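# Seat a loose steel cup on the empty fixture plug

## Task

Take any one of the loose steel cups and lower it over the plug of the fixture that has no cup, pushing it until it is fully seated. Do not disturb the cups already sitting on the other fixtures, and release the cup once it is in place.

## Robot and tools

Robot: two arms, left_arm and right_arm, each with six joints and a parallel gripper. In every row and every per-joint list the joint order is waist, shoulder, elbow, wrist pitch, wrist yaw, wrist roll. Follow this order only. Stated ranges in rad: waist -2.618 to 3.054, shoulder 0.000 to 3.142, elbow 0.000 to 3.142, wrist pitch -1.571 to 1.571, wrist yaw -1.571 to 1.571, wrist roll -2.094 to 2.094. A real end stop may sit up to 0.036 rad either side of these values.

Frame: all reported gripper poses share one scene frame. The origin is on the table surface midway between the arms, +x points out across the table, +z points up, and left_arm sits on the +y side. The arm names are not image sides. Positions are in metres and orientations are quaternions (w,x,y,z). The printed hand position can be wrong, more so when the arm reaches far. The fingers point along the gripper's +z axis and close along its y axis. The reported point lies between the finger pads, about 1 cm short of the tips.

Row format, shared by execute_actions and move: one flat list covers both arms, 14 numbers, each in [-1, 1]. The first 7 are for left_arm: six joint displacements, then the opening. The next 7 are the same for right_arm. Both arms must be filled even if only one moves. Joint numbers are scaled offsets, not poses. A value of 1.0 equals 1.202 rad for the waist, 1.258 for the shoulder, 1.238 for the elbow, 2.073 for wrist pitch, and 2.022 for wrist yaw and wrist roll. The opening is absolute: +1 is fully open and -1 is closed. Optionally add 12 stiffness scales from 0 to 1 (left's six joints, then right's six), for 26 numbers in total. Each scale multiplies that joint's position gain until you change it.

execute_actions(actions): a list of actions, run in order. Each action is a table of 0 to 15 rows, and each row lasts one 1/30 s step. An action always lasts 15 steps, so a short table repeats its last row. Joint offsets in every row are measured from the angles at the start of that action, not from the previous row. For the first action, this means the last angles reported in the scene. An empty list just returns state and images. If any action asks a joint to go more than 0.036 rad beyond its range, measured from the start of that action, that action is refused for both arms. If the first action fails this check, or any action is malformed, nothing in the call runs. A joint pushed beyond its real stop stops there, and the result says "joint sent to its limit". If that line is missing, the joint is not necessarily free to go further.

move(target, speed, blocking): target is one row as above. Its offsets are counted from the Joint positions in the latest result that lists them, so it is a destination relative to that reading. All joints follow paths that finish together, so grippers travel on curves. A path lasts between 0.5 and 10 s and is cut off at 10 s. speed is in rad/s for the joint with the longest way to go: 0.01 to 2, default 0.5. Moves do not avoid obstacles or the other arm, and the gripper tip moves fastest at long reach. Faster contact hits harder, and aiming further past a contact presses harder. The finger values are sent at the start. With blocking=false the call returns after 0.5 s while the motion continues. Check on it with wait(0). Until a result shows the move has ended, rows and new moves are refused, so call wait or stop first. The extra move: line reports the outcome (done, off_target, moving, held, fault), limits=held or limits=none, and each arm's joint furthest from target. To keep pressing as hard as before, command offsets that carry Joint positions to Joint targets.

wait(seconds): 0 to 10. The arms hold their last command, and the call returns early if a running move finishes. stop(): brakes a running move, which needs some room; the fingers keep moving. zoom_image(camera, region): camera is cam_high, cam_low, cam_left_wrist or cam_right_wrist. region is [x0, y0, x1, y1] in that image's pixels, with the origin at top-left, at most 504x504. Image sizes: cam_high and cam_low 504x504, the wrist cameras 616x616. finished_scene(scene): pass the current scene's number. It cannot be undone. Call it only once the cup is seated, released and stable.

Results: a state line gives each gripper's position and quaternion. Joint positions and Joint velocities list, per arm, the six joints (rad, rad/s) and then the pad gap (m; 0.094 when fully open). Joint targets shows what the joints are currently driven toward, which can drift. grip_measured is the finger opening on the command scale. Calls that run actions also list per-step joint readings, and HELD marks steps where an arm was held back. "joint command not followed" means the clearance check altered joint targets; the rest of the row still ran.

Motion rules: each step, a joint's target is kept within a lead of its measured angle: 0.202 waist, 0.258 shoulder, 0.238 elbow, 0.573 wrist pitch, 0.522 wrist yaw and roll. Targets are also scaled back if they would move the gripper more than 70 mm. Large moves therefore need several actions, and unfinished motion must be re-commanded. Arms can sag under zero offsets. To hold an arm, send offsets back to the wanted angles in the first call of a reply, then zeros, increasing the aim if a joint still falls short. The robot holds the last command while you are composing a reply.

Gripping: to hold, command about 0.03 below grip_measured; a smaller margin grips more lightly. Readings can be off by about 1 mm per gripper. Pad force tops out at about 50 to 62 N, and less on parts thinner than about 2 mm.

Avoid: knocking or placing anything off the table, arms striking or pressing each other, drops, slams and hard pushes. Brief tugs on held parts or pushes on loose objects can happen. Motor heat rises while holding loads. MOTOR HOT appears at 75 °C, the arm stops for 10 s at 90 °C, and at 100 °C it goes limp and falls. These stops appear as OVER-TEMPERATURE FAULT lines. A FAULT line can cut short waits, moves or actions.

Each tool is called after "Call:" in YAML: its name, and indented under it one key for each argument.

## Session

Call:
execute_actions:
  actions: []

Scene clock: 0.00 s.
left_arm: end_effector_position=(+0.4453, +0.1714, +0.1221) grip_measured=+1.000 end_effector_quat_wxyz=(+0.646, +0.324, +0.688, +0.066) | right_arm: end_effector_position=(+0.1646, -0.4862, +0.3930) grip_measured=+1.000 end_effector_quat_wxyz=(+0.640, +0.516, +0.569, -0.015)
Joint names: [waist, shoulder, elbow, wrist pitch, wrist yaw, wrist roll]
Joint positions: left_arm=[-0.331  1.856  0.627  1.07   0.025  0.546  0.094] | right_arm=[ 0.203  0.662  1.121 -0.72   0.801  0.902  0.094]
Joint velocities: left_arm=[ 0.002 -0.007 -0.012  0.051 -0.007  0.022  0.   ] | right_arm=[-0.007 -0.002  0.012 -0.007  0.007 -0.022  0.   ]
Joint targets: left_arm=[-0.331 1.852 0.631 1.064 0.026 0.541] | right_arm=[0.203 0.658 1.128 -0.724 0.805 0.899]
Joint stiffness scale: left_arm=[1. 1. 1. 1. 1. 1.] | right_arm=[1. 1. 1. 1. 1. 1.]

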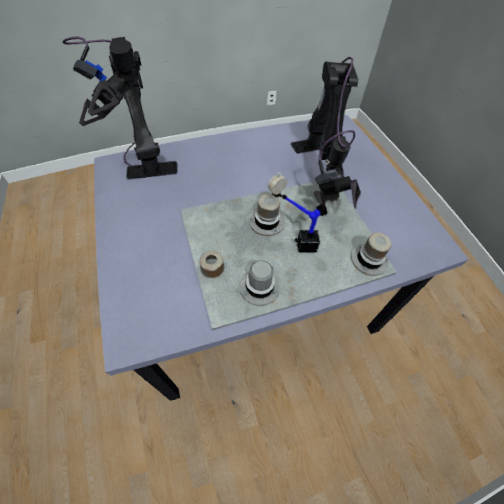

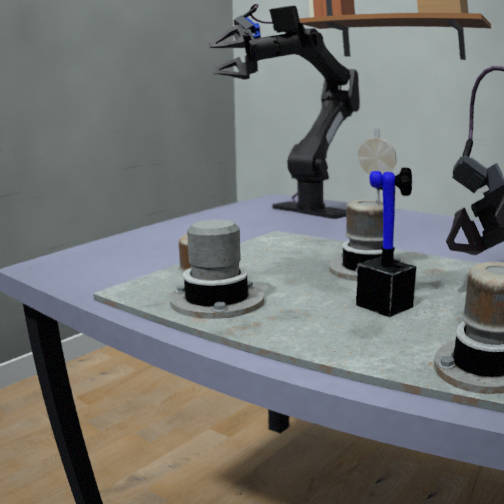

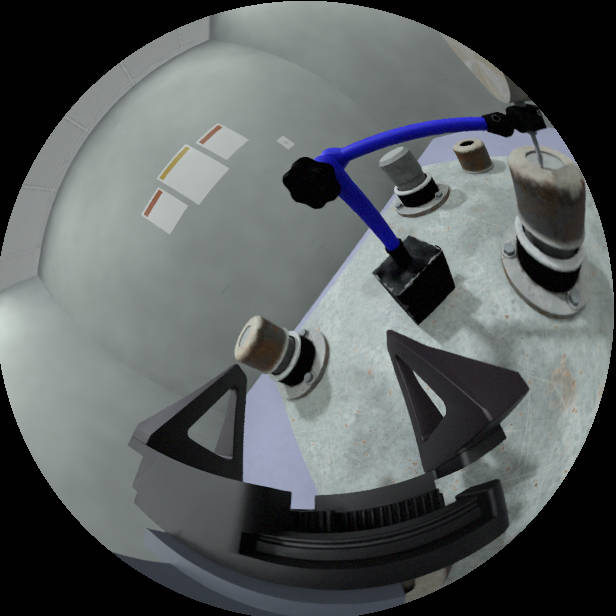

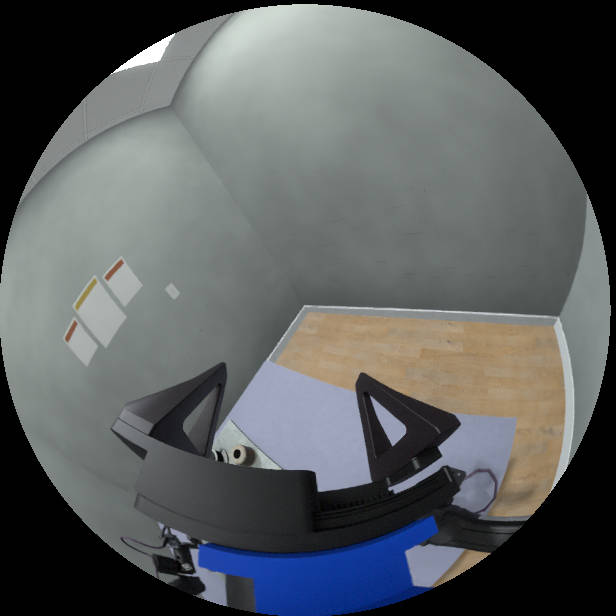

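Call:
zoom_image:
  camera: "cam_high"
  region: [180, 230, 300, 330]

Call:
zoom_image:
  camera: "cam_low"
  region: [150, 200, 290, 330]

Call:
zoom_image:
  camera: "cam_high"
  region: [240, 130, 410, 290]

Region (180, 230, 300, 330) of cam_high's 504x504 image, scaled by 4.200, with more detail than that image has.

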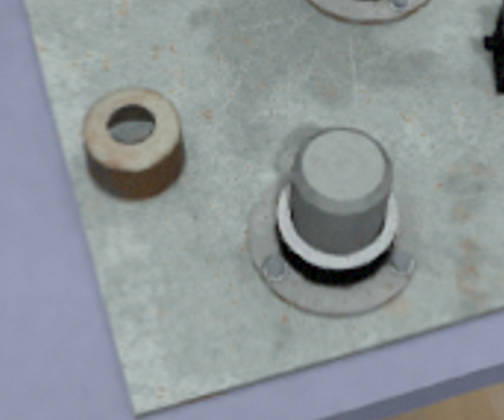

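Region (150, 200, 290, 330) of cam_low's 504x504 image, scaled by 3.600, with more detail than that image has; it fills the top 468 rows of this view, and the rest is white.

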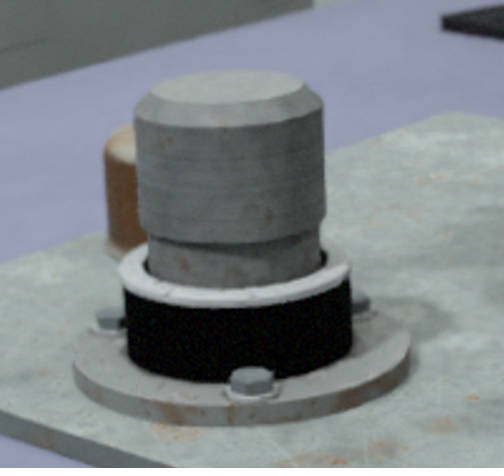

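Region (240, 130, 410, 290) of cam_high's 504x504 image, scaled by 2.965, with more detail than that image has; it fills the top 474 rows of this view, and the rest is white.

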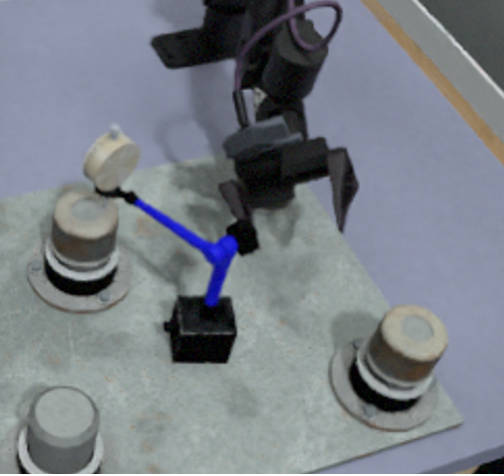

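Call:
zoom_image:
  camera: "cam_high"
  region: [80, 130, 200, 230]

Call:
zoom_image:
  camera: "cam_high"
  region: [90, 300, 230, 400]

Call:
zoom_image:
  camera: "cam_high"
  region: [370, 220, 480, 300]

Call:
zoom_image:
  camera: "cam_high"
  region: [270, 95, 390, 195]

Region (80, 130, 200, 230) of cam_high's 504x504 image, scaled by 4.200, with more detail than that image has.

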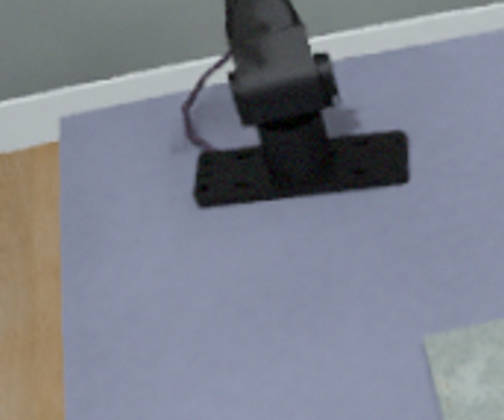

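Region (90, 300, 230, 400) of cam_high's 504x504 image, scaled by 3.600, with more detail than that image has; it fills the top 360 rows of this view, and the rest is white.

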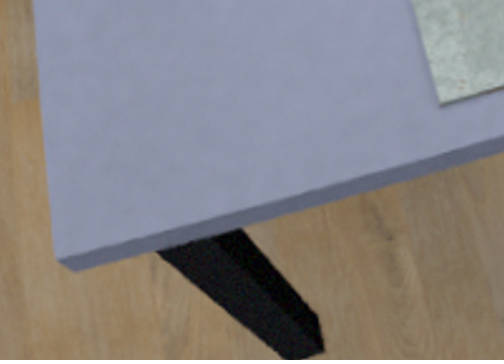

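Region (370, 220, 480, 300) of cam_high's 504x504 image, scaled by 4.582, with more detail than that image has; it fills the top 367 rows of this view, and the rest is white.

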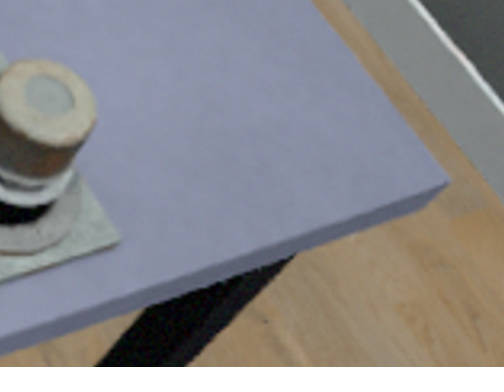

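Region (270, 95, 390, 195) of cam_high's 504x504 image, scaled by 4.200, with more detail than that image has.

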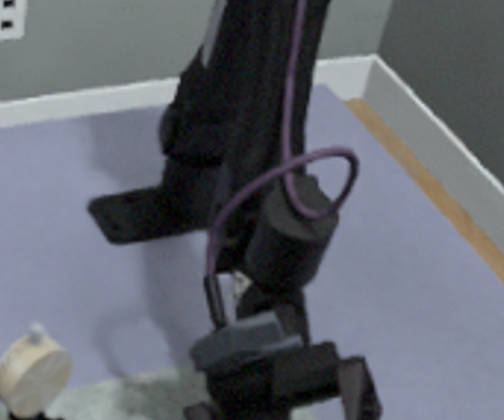

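Call:
move:
  target: [0,-0.003,0.003,-0.003,0,-0.002,1, 0.1551,0.9887,0.0530,0.4487,-0.4026,-0.4491,1]
  speed: 1.3

Scene clock: 121.93 s.
left_arm: end_effector_position=(+0.4453, +0.1714, +0.1221) grip_measured=+1.000 end_effector_quat_wxyz=(+0.646, +0.324, +0.688, +0.066) | right_arm: end_effector_position=(+0.4891, -0.2424, +0.1099) grip_measured=+1.000 end_effector_quat_wxyz=(+0.481, -0.103, +0.869, +0.057)
Joint names: [waist, shoulder, elbow, wrist pitch, wrist yaw, wrist roll]
Joint positions: left_arm=[-0.331  1.856  0.627  1.07   0.025  0.546  0.094] | right_arm=[0.384 1.918 1.159 0.198 0.001 0.002 0.094]
Joint velocities: left_arm=[-0.002 -0.007 -0.017  0.007 -0.081 -0.022  0.   ] | right_arm=[-0.022  0.017 -0.007  0.037 -0.022  0.007  0.   ]
Joint targets: left_arm=[-0.331 1.852 0.631 1.064 0.025 0.542] | right_arm=[0.389 1.905 1.186 0.211 -0.013 -0.006]
Joint stiffness scale: left_arm=[1. 1. 1. 1. 1. 1.] | right_arm=[1. 1. 1. 1. 1. 1.]
move: off_target (right_arm); limits=none; left_arm: farthest joint: the wrist pitch, 0.006 radians from its target (0.006 radians at the start); right_arm: farthest joint: the elbow, 0.027 radians from its target (0.066 radians at the start)

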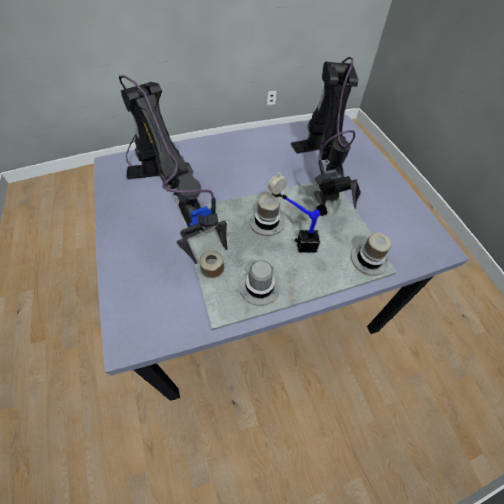

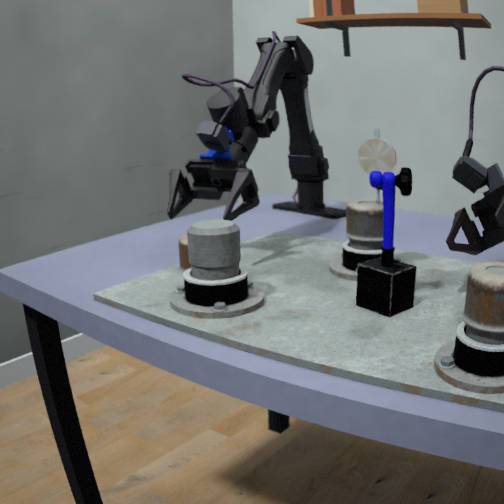

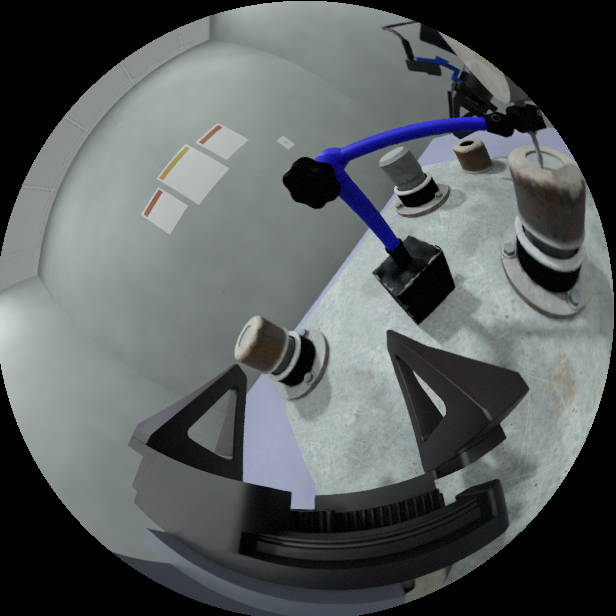

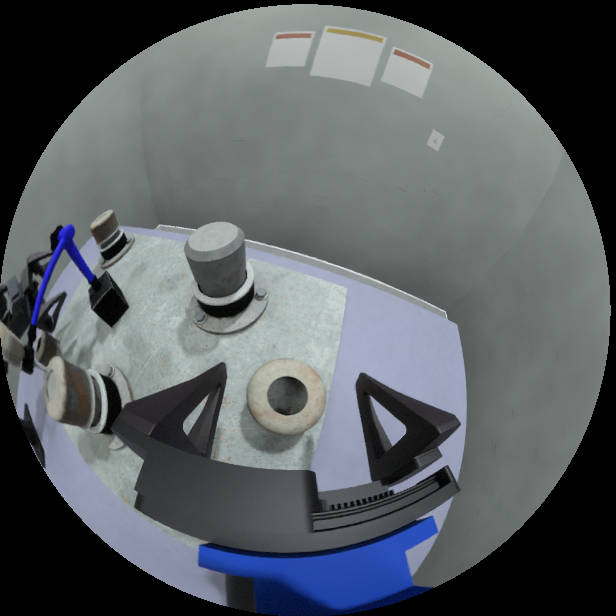

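Call:
zoom_image:
  camera: "cam_right_wrist"
  region: [200, 330, 400, 480]

Call:
zoom_image:
  camera: "cam_high"
  region: [160, 190, 280, 310]

Region (200, 330, 400, 480) of cam_right_wrist's 616x616 image, scaled by 2.520, with more detail than that image has; it fills the top 378 rows of this view, and the rest is white.

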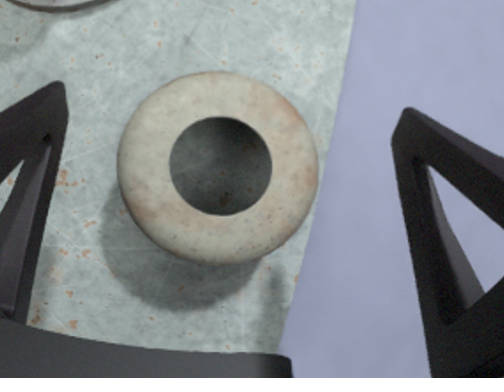

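Region (160, 190, 280, 310) of cam_high's 504x504 image, scaled by 4.200, with more detail than that image has.

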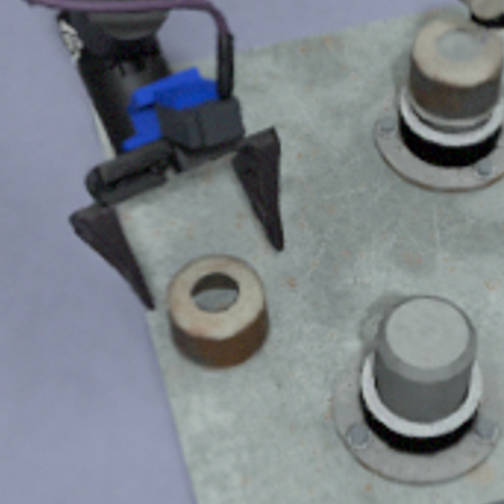

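Call:
execute_actions:
  actions:
    - [[0,-0.003,0.003,-0.003,0,-0.002,1, 0.0058,0.0065,-0.0075,0.0081,-0.003,-0.002,1],[0,-0.003,0.003,-0.003,0,-0.002,1, 0.0059,0.0111,-0.0103,0.0130,-0.003,-0.002,1],[0,-0.003,0.003,-0.003,0,-0.002,1, 0.0061,0.0183,-0.0147,0.0207,-0.003,-0.002,1],[0,-0.003,0.003,-0.003,0,-0.002,1, 0.0063,0.0274,-0.0202,0.0304,-0.003,-0.002,1],[0,-0.003,0.003,-0.003,0,-0.002,1, 0.0065,0.0381,-0.0267,0.0418,-0.003,-0.002,1],[0,-0.003,0.003,-0.003,0,-0.002,1, 0.0068,0.0498,-0.0337,0.0542,-0.003,-0.002,1],[0,-0.003,0.003,-0.003,0,-0.002,1, 0.0071,0.0619,-0.0411,0.0672,-0.003,-0.002,1],[0,-0.003,0.003,-0.003,0,-0.002,1, 0.0073,0.0741,-0.0485,0.0801,-0.003,-0.002,1],[0,-0.003,0.003,-0.003,0,-0.002,1, 0.0076,0.0857,-0.0555,0.0925,-0.003,-0.002,1],[0,-0.003,0.003,-0.003,0,-0.002,1, 0.0078,0.0964,-0.0620,0.1039,-0.003,-0.002,1],[0,-0.003,0.003,-0.003,0,-0.002,1, 0.0080,0.1055,-0.0675,0.1136,-0.003,-0.002,1],[0,-0.003,0.003,-0.003,0,-0.002,1, 0.0082,0.1127,-0.0719,0.1213,-0.003,-0.002,1],[0,-0.003,0.003,-0.003,0,-0.002,1, 0.0083,0.1174,-0.0747,0.1262,-0.003,-0.002,1],[0,-0.003,0.003,-0.003,0,-0.002,1, 0.0083,0.1190,-0.0757,0.1280,-0.003,-0.002,1]]

Scene clock: 178.70 s.
left_arm: end_effector_position=(+0.4453, +0.1714, +0.1221) grip_measured=+1.000 end_effector_quat_wxyz=(+0.646, +0.324, +0.688, +0.066) | right_arm: end_effector_position=(+0.4847, -0.2433, +0.0388) grip_measured=+1.000 end_effector_quat_wxyz=(+0.465, -0.104, +0.878, +0.056)
Joint names: [waist, shoulder, elbow, wrist pitch, wrist yaw, wrist roll]
Joint positions: left_arm=[-0.331  1.856  0.627  1.07   0.025  0.546  0.094] | right_arm=[0.384 2.065 1.073 0.395 0.001 0.002 0.094]
Joint velocities: left_arm=[ 0.002 -0.012 -0.007 -0.051  0.007 -0.095  0.   ] | right_arm=[-0.002  0.222 -0.159  0.11   0.007  0.081  0.   ]
Joint targets: left_arm=[-0.331 1.852 0.631 1.064 0.025 0.542] | right_arm=[0.394 2.067 1.066 0.464 -0.005 -0.002]
Joint stiffness scale: left_arm=[1. 1. 1. 1. 1. 1.] | right_arm=[1. 1. 1. 1. 1. 1.]
Step readings (joint positions):
0: left_arm=[-0.331 1.856 0.627 1.070 0.025 0.546] | right_arm=[0.384 1.918 1.159 0.199 0.001 0.002]
1: left_arm=[-0.331 1.856 0.627 1.070 0.025 0.546] | right_arm=[0.384 1.918 1.159 0.199 0.001 0.002]
2: left_arm=[-0.331 1.856 0.627 1.070 0.025 0.546] | right_arm=[0.384 1.918 1.159 0.201 0.001 0.002]
4: left_arm=[-0.331 1.856 0.627 1.070 0.025 0.546] | right_arm=[0.384 1.922 1.158 0.216 0.001 0.002]
8: left_arm=[-0.331 1.856 0.627 1.070 0.025 0.546] | right_arm=[0.384 1.960 1.136 0.291 0.001 0.002]
15: Joint positions above

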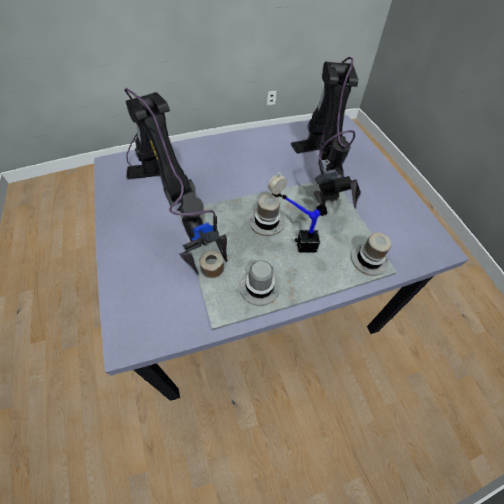

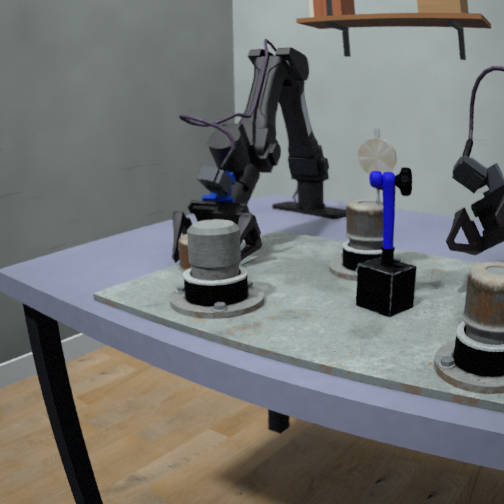

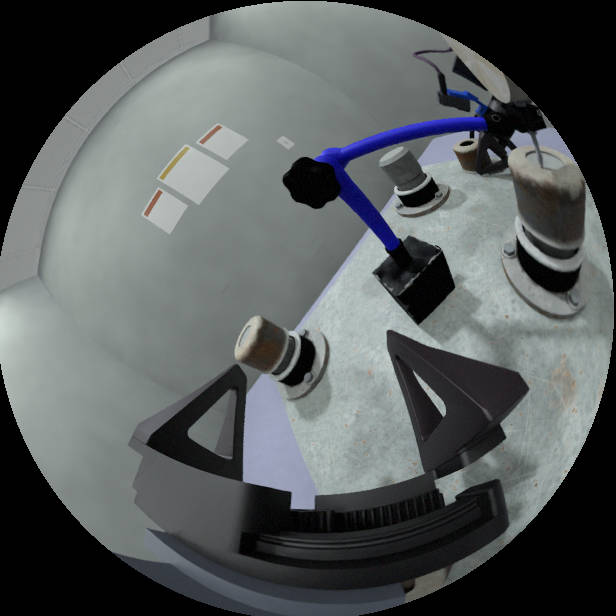

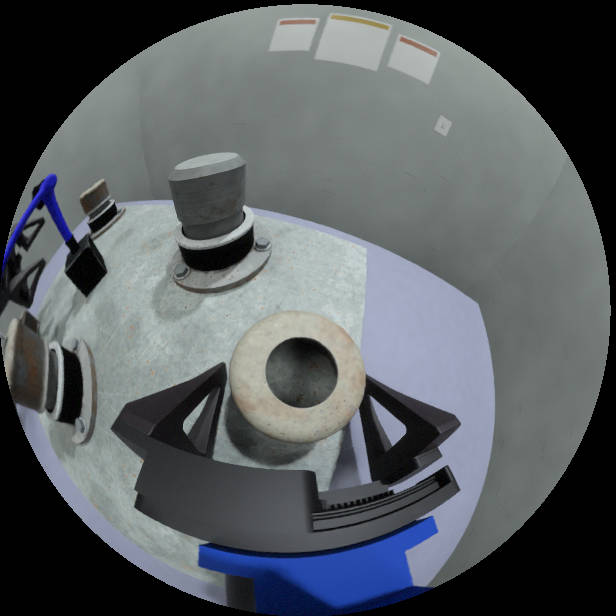

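Pitch lagged; let me see the settled state.

Call:
execute_actions:
  actions: []

Scene clock: 181.40 s.
left_arm: end_effector_position=(+0.4453, +0.1714, +0.1221) grip_measured=+1.000 end_effector_quat_wxyz=(+0.646, +0.324, +0.688, +0.066) | right_arm: end_effector_position=(+0.4903, -0.2414, +0.0466) grip_measured=+1.000 end_effector_quat_wxyz=(+0.485, -0.102, +0.867, +0.059)
Joint names: [waist, shoulder, elbow, wrist pitch, wrist yaw, wrist roll]
Joint positions: left_arm=[-0.331  1.856  0.627  1.07   0.025  0.546  0.094] | right_arm=[0.385 2.07  1.068 0.452 0.    0.004 0.094]
Joint velocities: left_arm=[-0.022  0.007 -0.012  0.037 -0.007  0.007  0.   ] | right_arm=[ 0.012 -0.017 -0.007 -0.051 -0.037  0.051  0.   ]
Joint targets: left_arm=[-0.331 1.852 0.631 1.064 0.025 0.542] | right_arm=[0.394 2.067 1.066 0.463 -0.005 -0.002]
Joint stiffness scale: left_arm=[1. 1. 1. 1. 1. 1.] | right_arm=[1. 1. 1. 1. 1. 1.]

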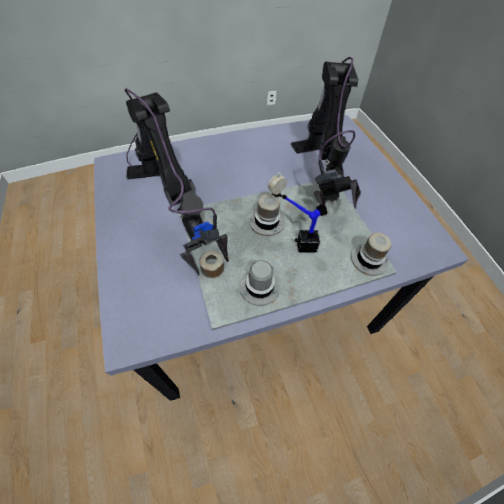

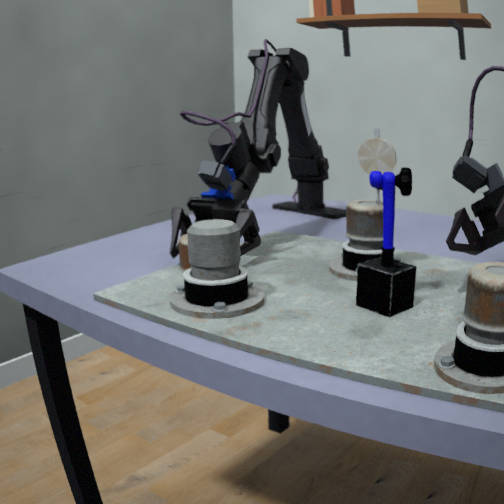

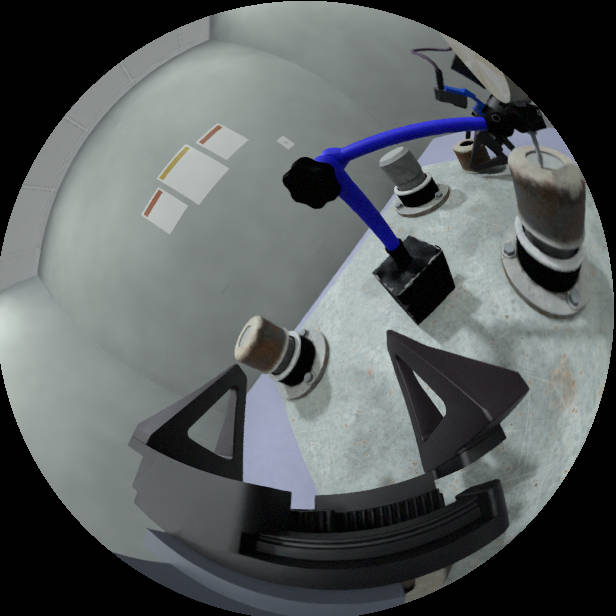

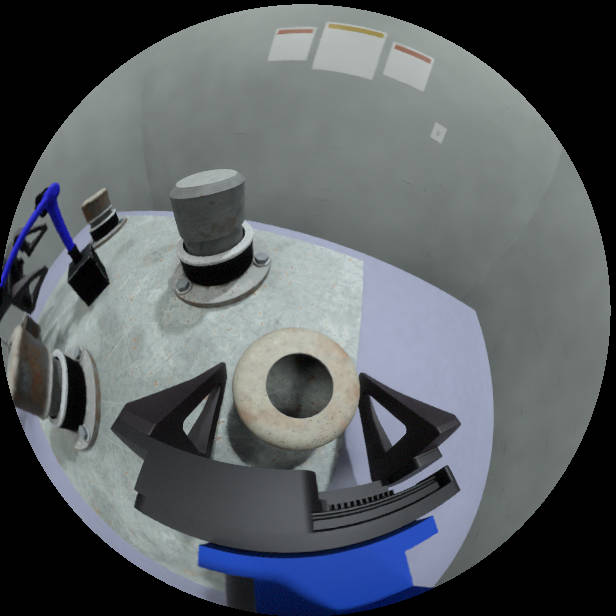

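Call:
zoom_image:
  camera: "cam_right_wrist"
  region: [200, 310, 400, 480]

Call:
zoom_image:
  camera: "cam_low"
  region: [150, 180, 290, 300]

Call:
zoom_image:
  camera: "cam_high"
  region: [170, 210, 250, 290]

Region (200, 310, 400, 480) of cam_right_wrist's 616x616 image, scaled by 2.520, with more detail than that image has; it fills the top 428 rows of this view, and the rest is white.

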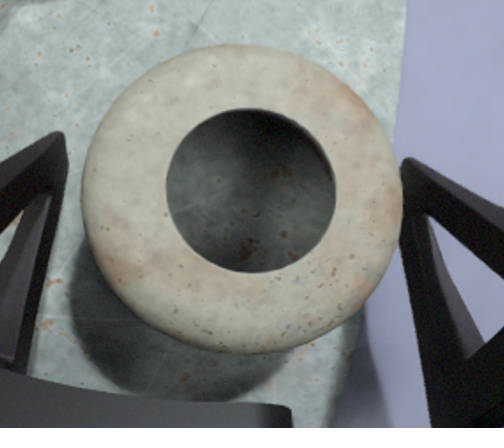

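Region (150, 180, 290, 300) of cam_low's 504x504 image, scaled by 3.600, with more detail than that image has; it fills the top 432 rows of this view, and the rest is white.

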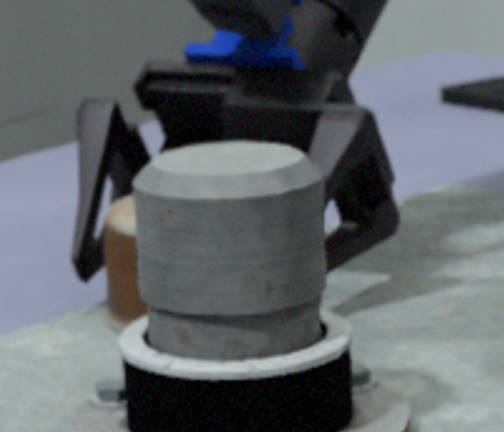

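Region (170, 210, 250, 290) of cam_high's 504x504 image, scaled by 6.300, with more detail than that image has.

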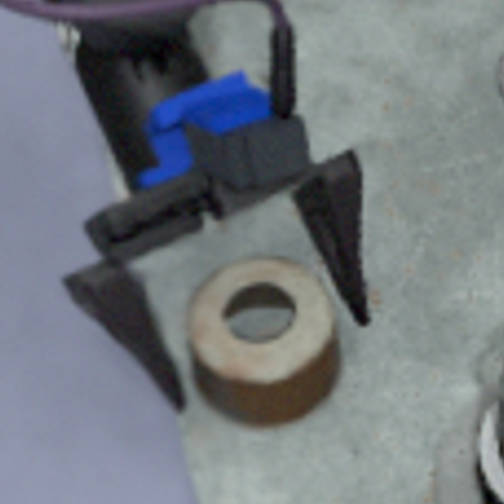

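Call:
execute_actions:
  actions:
    - [[0,-0.003,0.003,-0.003,0,-0.002,1, 0.0075,-0.0024,0.014,0.0053,-0.0025,-0.003,0.92],[0,-0.003,0.003,-0.003,0,-0.002,1, 0.0075,-0.0024,0.021,0.0053,-0.0025,-0.003,0.84],[0,-0.003,0.003,-0.003,0,-0.002,1, 0.0075,-0.0024,0.024,0.0053,-0.0025,-0.003,0.77],[0,-0.003,0.003,-0.003,0,-0.002,1, 0.0075,-0.0024,0.027,0.0053,-0.0025,-0.003,0.71],[0,-0.003,0.003,-0.003,0,-0.002,1, 0.0075,-0.0024,0.029,0.0053,-0.0025,-0.003,0.66],[0,-0.003,0.003,-0.003,0,-0.002,1, 0.0075,-0.0024,0.0305,0.0053,-0.0025,-0.003,0.62],[0,-0.003,0.003,-0.003,0,-0.002,1, 0.0075,-0.0024,0.0305,0.0053,-0.0025,-0.003,0.585],[0,-0.003,0.003,-0.003,0,-0.002,1, 0.0075,-0.0024,0.0305,0.0053,-0.0025,-0.003,0.555],[0,-0.003,0.003,-0.003,0,-0.002,1, 0.0075,-0.0024,0.0305,0.0053,-0.0025,-0.003,0.53],[0,-0.003,0.003,-0.003,0,-0.002,1, 0.0075,-0.0024,0.0305,0.0053,-0.0025,-0.003,0.51],[0,-0.003,0.003,-0.003,0,-0.002,1, 0.0075,-0.0024,0.0305,0.0053,-0.0025,-0.003,0.49],[0,-0.003,0.003,-0.003,0,-0.002,1, 0.0075,-0.0024,0.0305,0.0053,-0.0025,-0.003,0.475],[0,-0.003,0.003,-0.003,0,-0.002,1, 0.0075,-0.0024,0.0305,0.0053,-0.0025,-0.003,0.46],[0,-0.003,0.003,-0.003,0,-0.002,1, 0.0075,-0.0024,0.0305,0.0053,-0.0025,-0.003,0.447],[0,-0.003,0.003,-0.003,0,-0.002,1, 0.0075,-0.0024,0.0305,0.0053,-0.0025,-0.003,0.435]]

Scene clock: 215.23 s.
left_arm: end_effector_position=(+0.4453, +0.1714, +0.1221) grip_measured=+1.000 end_effector_quat_wxyz=(+0.646, +0.324, +0.688, +0.066) | right_arm: end_effector_position=(+0.4937, -0.2402, +0.0514) grip_measured=+0.470 end_effector_quat_wxyz=(+0.491, -0.102, +0.863, +0.060)
Joint names: [waist, shoulder, elbow, wrist pitch, wrist yaw, wrist roll]
Joint positions: left_arm=[-0.331  1.856  0.627  1.07   0.025  0.546  0.094] | right_arm=[ 0.385  2.07   1.08   0.453 -0.001  0.004  0.069]
Joint velocities: left_arm=[ 0.002  0.007 -0.007 -0.066 -0.007 -0.022  0.   ] | right_arm=[ 0.002  0.007  0.007 -0.037 -0.066  0.081 -0.   ]
Joint targets: left_arm=[-0.331 1.852 0.631 1.064 0.025 0.542] | right_arm=[0.394 2.067 1.106 0.463 -0.005 -0.002]
Joint stiffness scale: left_arm=[1. 1. 1. 1. 1. 1.] | right_arm=[1. 1. 1. 1. 1. 1.]
Step readings (joint positions):
0: left_arm=[-0.331 1.856 0.627 1.070 0.025 0.546] | right_arm=[0.385 2.070 1.068 0.452 0.000 0.004]
1: left_arm=[-0.331 1.856 0.627 1.070 0.025 0.546] | right_arm=[0.385 2.070 1.068 0.452 0.000 0.004]
2: left_arm=[-0.331 1.856 0.627 1.070 0.025 0.546] | right_arm=[0.385 2.070 1.068 0.452 0.000 0.004]
4: left_arm=[-0.331 1.856 0.627 1.070 0.025 0.546] | right_arm=[0.385 2.070 1.068 0.452 0.000 0.004]
8: left_arm=[-0.331 1.856 0.627 1.070 0.025 0.546] | right_arm=[0.385 2.070 1.074 0.452 0.000 0.004]
15: Joint positions above

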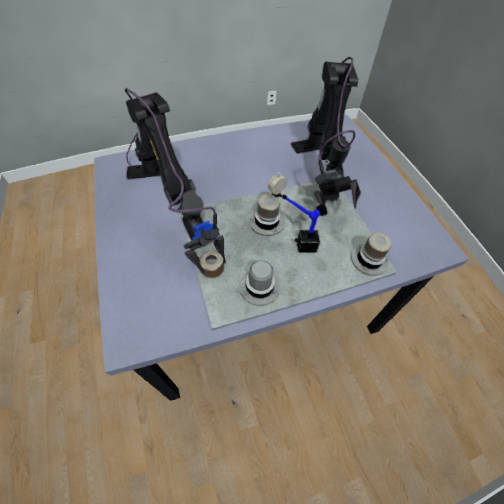

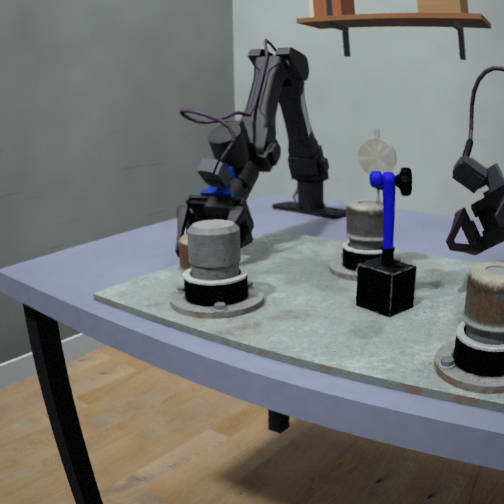

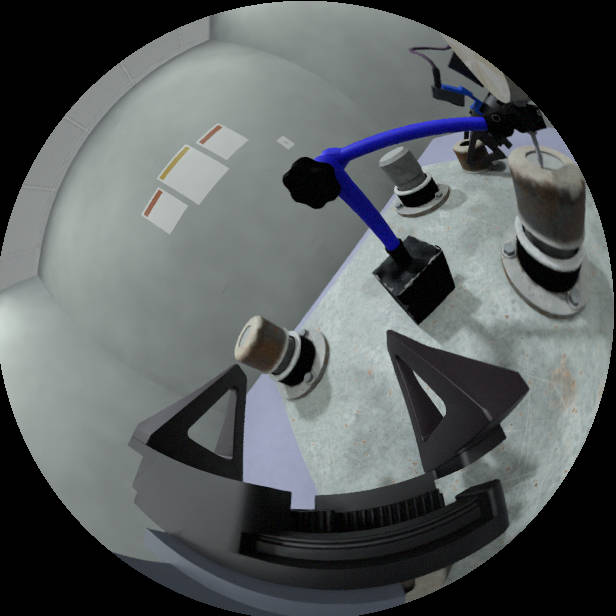

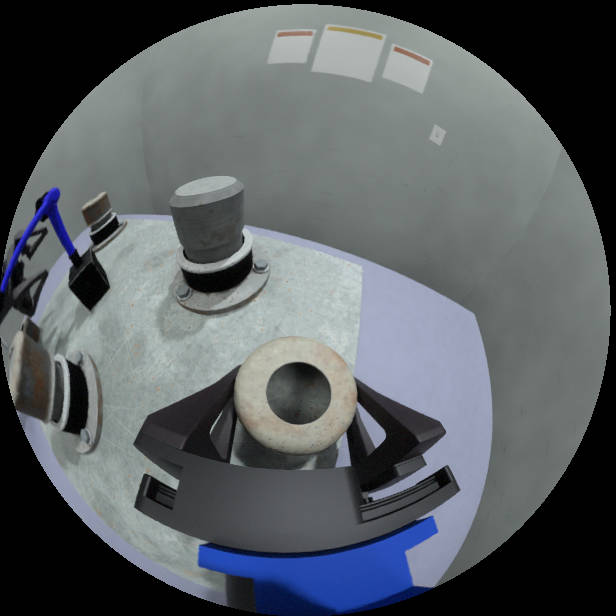

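Call:
execute_actions:
  actions:
    - [[0,-0.003,0.003,-0.003,0,-0.002,1, 0.0066,-0.0064,0.0349,0.0169,-0.002,-0.003,0.435],[0,-0.003,0.003,-0.003,0,-0.002,1, 0.0066,-0.0111,0.0400,0.0226,-0.002,-0.003,0.435],[0,-0.003,0.003,-0.003,0,-0.002,1, 0.0066,-0.0151,0.0477,0.0234,-0.002,-0.003,0.435],[0,-0.003,0.003,-0.003,0,-0.002,1, 0.0066,-0.0175,0.0580,0.0226,-0.002,-0.003,0.435],[0,-0.003,0.003,-0.003,0,-0.002,1, 0.0066,-0.0175,0.0709,0.0165,-0.002,-0.003,0.435],[0,-0.003,0.003,-0.003,0,-0.002,1, 0.0066,-0.0175,0.0863,0.0088,-0.002,-0.003,0.435],[0,-0.003,0.003,-0.003,0,-0.002,1, 0.0066,-0.0175,0.1043,-0.0004,-0.002,-0.003,0.435],[0,-0.003,0.003,-0.003,0,-0.002,1, 0.0066,-0.0175,0.1248,-0.0111,-0.002,-0.003,0.435],[0,-0.003,0.003,-0.003,0,-0.002,1, 0.0066,-0.0175,0.1454,-0.0263,-0.002,-0.003,0.435],[0,-0.003,0.003,-0.003,0,-0.002,1, 0.0066,-0.0175,0.1660,-0.0425,-0.002,-0.003,0.435],[0,-0.003,0.003,-0.003,0,-0.002,1, 0.0066,-0.0175,0.1865,-0.0586,-0.002,-0.003,0.435],[0,-0.003,0.003,-0.003,0,-0.002,1, 0.0066,-0.0175,0.2071,-0.0738,-0.002,-0.003,0.435],[0,-0.003,0.003,-0.003,0,-0.002,1, 0.0066,-0.0175,0.2276,-0.0865,-0.002,-0.003,0.435],[0,-0.003,0.003,-0.003,0,-0.002,1, 0.0066,-0.0175,0.2482,-0.0988,-0.002,-0.003,0.435],[0,-0.003,0.003,-0.003,0,-0.002,1, 0.0066,-0.0175,0.2688,-0.1111,-0.002,-0.003,0.435]]
    - [[0,-0.003,0.003,-0.003,0,-0.002,1, 0.0074,-0.0191,0.1186,-0.0227,-0.002,-0.003,0.435],[0,-0.003,0.003,-0.003,0,-0.002,1, 0.0094,-0.0191,0.1392,-0.0350,-0.002,-0.003,0.435],[0,-0.003,0.003,-0.003,0,-0.002,1, 0.0126,-0.0191,0.1598,-0.0472,-0.002,-0.003,0.435],[0,-0.003,0.003,-0.003,0,-0.002,1, 0.0166,-0.0191,0.1803,-0.0595,-0.002,-0.003,0.435],[0,-0.003,0.003,-0.003,0,-0.002,1, 0.0212,-0.0191,0.2009,-0.0733,-0.002,-0.003,0.435],[0,-0.003,0.003,-0.003,0,-0.002,1, 0.0263,-0.0191,0.2214,-0.0875,-0.002,-0.003,0.435],[0,-0.003,0.003,-0.003,0,-0.002,1, 0.0316,-0.0191,0.2420,-0.1017,-0.002,-0.003,0.435],[0,-0.003,0.003,-0.003,0,-0.002,1, 0.0369,-0.0191,0.2600,-0.1149,-0.002,-0.003,0.435],[0,-0.003,0.003,-0.003,0,-0.002,1, 0.0420,-0.0191,0.2754,-0.1257,-0.002,-0.003,0.435],[0,-0.003,0.003,-0.003,0,-0.002,1, 0.0467,-0.0191,0.2883,-0.1349,-0.002,-0.003,0.435],[0,-0.003,0.003,-0.003,0,-0.002,1, 0.0507,-0.0191,0.2986,-0.1425,-0.002,-0.003,0.435],[0,-0.003,0.003,-0.003,0,-0.002,1, 0.0538,-0.0191,0.3063,-0.1477,-0.002,-0.003,0.435],[0,-0.003,0.003,-0.003,0,-0.002,1, 0.0558,-0.0191,0.3114,-0.1504,-0.002,-0.003,0.435],[0,-0.003,0.003,-0.003,0,-0.002,1, 0.0566,-0.0191,0.3140,-0.1515,-0.002,-0.003,0.435],[0,-0.003,0.003,-0.003,0,-0.002,1, 0.0566,-0.0191,0.3140,-0.1516,-0.002,-0.003,0.435]]

Scene clock: 336.23 s.
left_arm: end_effector_position=(+0.4453, +0.1714, +0.1221) grip_measured=+1.000 end_effector_quat_wxyz=(+0.646, +0.324, +0.688, +0.066) | right_arm: end_effector_position=(+0.5632, -0.1822, +0.2210) grip_measured=+0.470 end_effector_quat_wxyz=(+0.553, -0.123, +0.819, +0.086)
Joint names: [waist, shoulder, elbow, wrist pitch, wrist yaw, wrist roll]
Joint positions: left_arm=[-0.331  1.856  0.627  1.07   0.025  0.546  0.094] | right_arm=[ 0.449  2.072  1.687  0.003 -0.001  0.004  0.069]
Joint velocities: left_arm=[-0.012 -0.017 -0.017 -0.007 -0.022 -0.022  0.   ] | right_arm=[ 0.095 -0.002  0.056 -0.3   -0.007  0.037 -0.001]
Joint targets: left_arm=[-0.331 1.852 0.631 1.064 0.025 0.542] | right_arm=[0.453 2.046 1.725 -0.027 -0.005 -0.002]
Joint stiffness scale: left_arm=[1. 1. 1. 1. 1. 1.] | right_arm=[1. 1. 1. 1. 1. 1.]
Step readings (joint positions; steps 1 to 15: 1st action; 16 to 30: 2nd action):
0: left_arm=[-0.331 1.856 0.627 1.070 0.025 0.546] | right_arm=[0.385 2.070 1.080 0.453 -0.001 0.004]
1: left_arm=[-0.331 1.856 0.627 1.070 0.025 0.546] | right_arm=[0.385 2.070 1.081 0.453 -0.001 0.004]
2: left_arm=[-0.331 1.856 0.627 1.070 0.025 0.546] | right_arm=[0.385 2.070 1.084 0.453 -0.001 0.004]
4: left_arm=[-0.331 1.856 0.627 1.070 0.025 0.546] | right_arm=[0.385 2.070 1.093 0.450 -0.001 0.004]
8: left_arm=[-0.331 1.856 0.627 1.070 0.025 0.546] | right_arm=[0.385 2.070 1.152 0.419 -0.001 0.004]
15: left_arm=[-0.331 1.856 0.627 1.070 0.025 0.546] | right_arm=[0.385 2.070 1.336 0.287 -0.001 0.004]
16: left_arm=[-0.331 1.856 0.627 1.070 0.025 0.546] | right_arm=[0.385 2.070 1.368 0.262 -0.001 0.004]
17: left_arm=[-0.331 1.856 0.627 1.070 0.025 0.546] | right_arm=[0.385 2.072 1.402 0.237 -0.001 0.004]
19: left_arm=[-0.331 1.856 0.627 1.070 0.025 0.546] | right_arm=[0.387 2.072 1.470 0.199 -0.001 0.004]
23: left_arm=[-0.331 1.856 0.627 1.070 0.025 0.546] | right_arm=[0.402 2.072 1.589 0.127 -0.001 0.004]
30: Joint positions above

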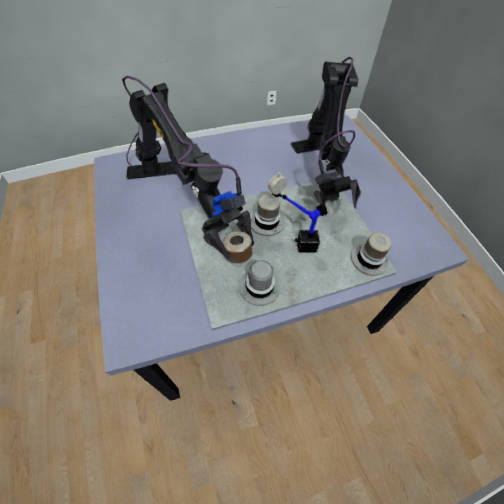

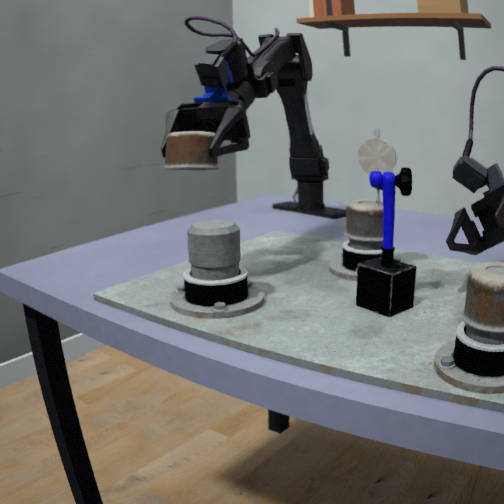

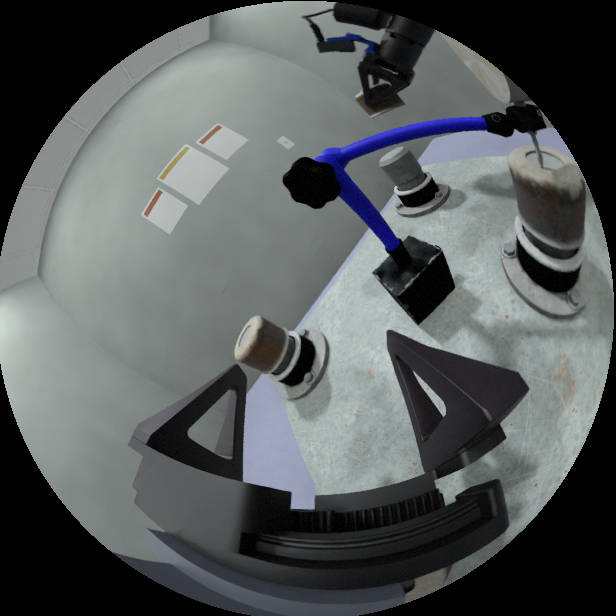

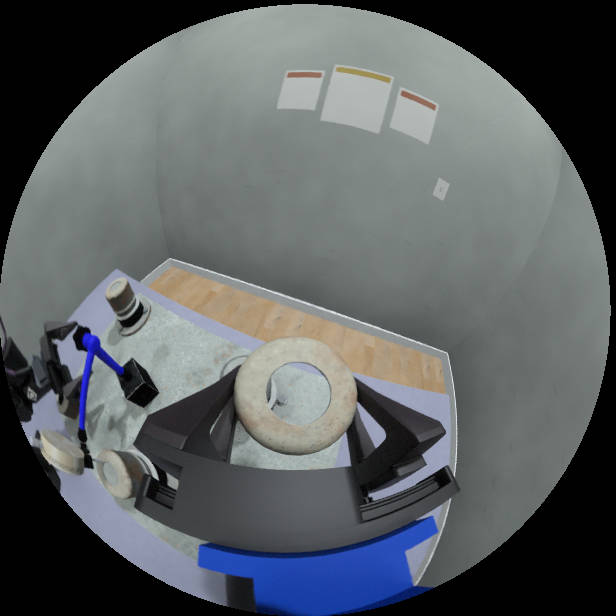

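Call:
execute_actions:
  actions: []

Scene clock: 338.57 s.
left_arm: end_effector_position=(+0.4453, +0.1714, +0.1221) grip_measured=+1.000 end_effector_quat_wxyz=(+0.646, +0.324, +0.688, +0.066) | right_arm: end_effector_position=(+0.5577, -0.1809, +0.1964) grip_measured=+0.470 end_effector_quat_wxyz=(+0.519, -0.129, +0.841, +0.082)
Joint names: [waist, shoulder, elbow, wrist pitch, wrist yaw, wrist roll]
Joint positions: left_arm=[-0.331  1.856  0.627  1.07   0.025  0.546  0.094] | right_arm=[ 0.453  2.089  1.689 -0.063 -0.001  0.004  0.069]
Joint velocities: left_arm=[ 0.007  0.007 -0.007  0.051 -0.022  0.037  0.   ] | right_arm=[ 0.002 -0.007 -0.017 -0.037  0.022 -0.007  0.001]
Joint targets: left_arm=[-0.331 1.852 0.631 1.064 0.025 0.542] | right_arm=[0.453 2.046 1.725 -0.027 -0.004 -0.002]
Joint stiffness scale: left_arm=[1. 1. 1. 1. 1. 1.] | right_arm=[1. 1. 1. 1. 1. 1.]

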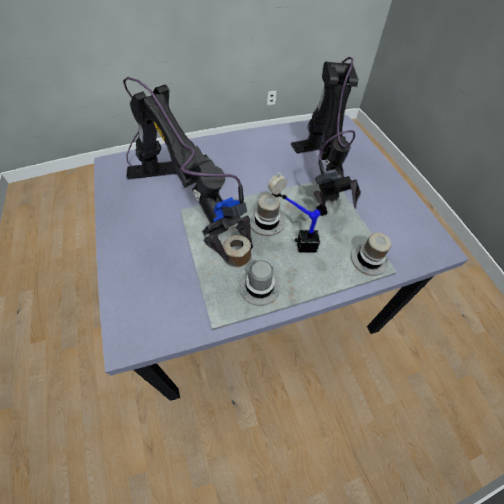

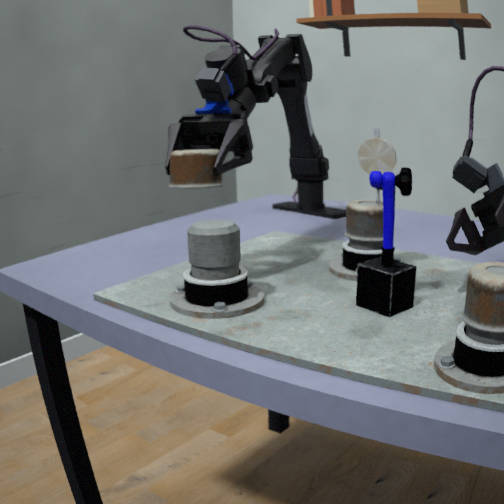

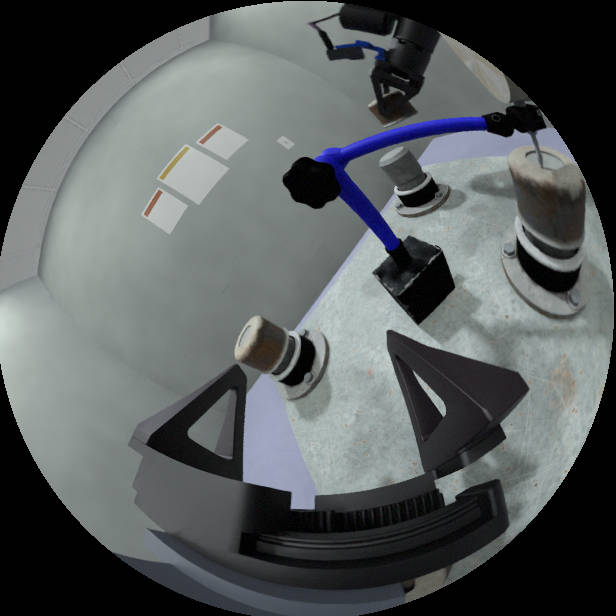

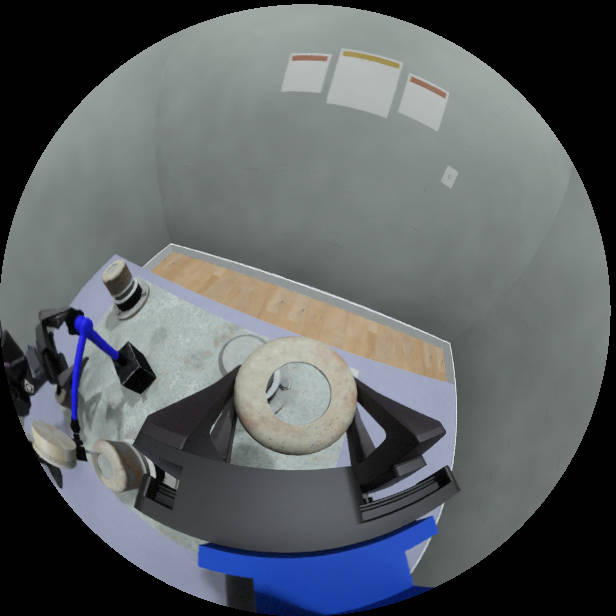

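Call:
zoom_image:
  camera: "cam_right_wrist"
  region: [190, 310, 370, 470]

Call:
zoom_image:
  camera: "cam_low"
  region: [150, 110, 290, 260]

Region (190, 310, 370, 470) of cam_right_wrist's 616x616 image, scaled by 2.800, with more detail than that image has.

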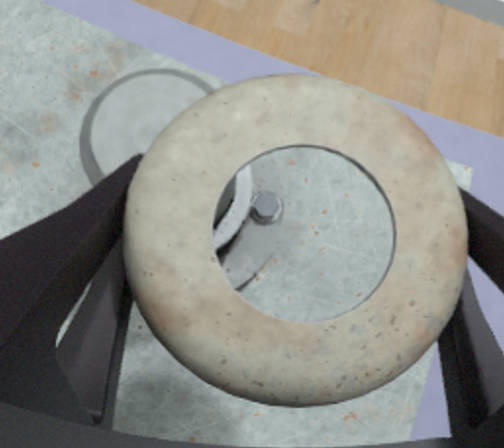

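Region (150, 110, 290, 260) of cam_low's 504x504 image, scaled by 3.360, with more detail than that image has; it fills the left 470 columns of this view, and the rest is white.

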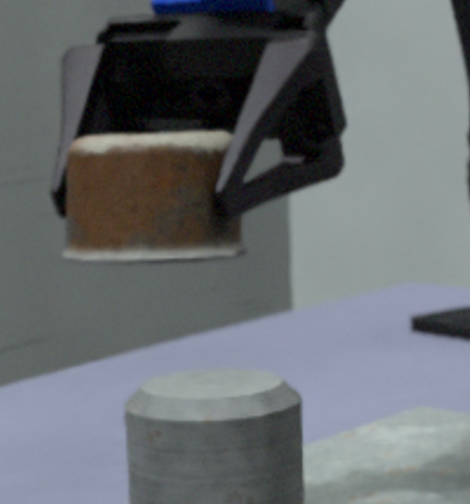

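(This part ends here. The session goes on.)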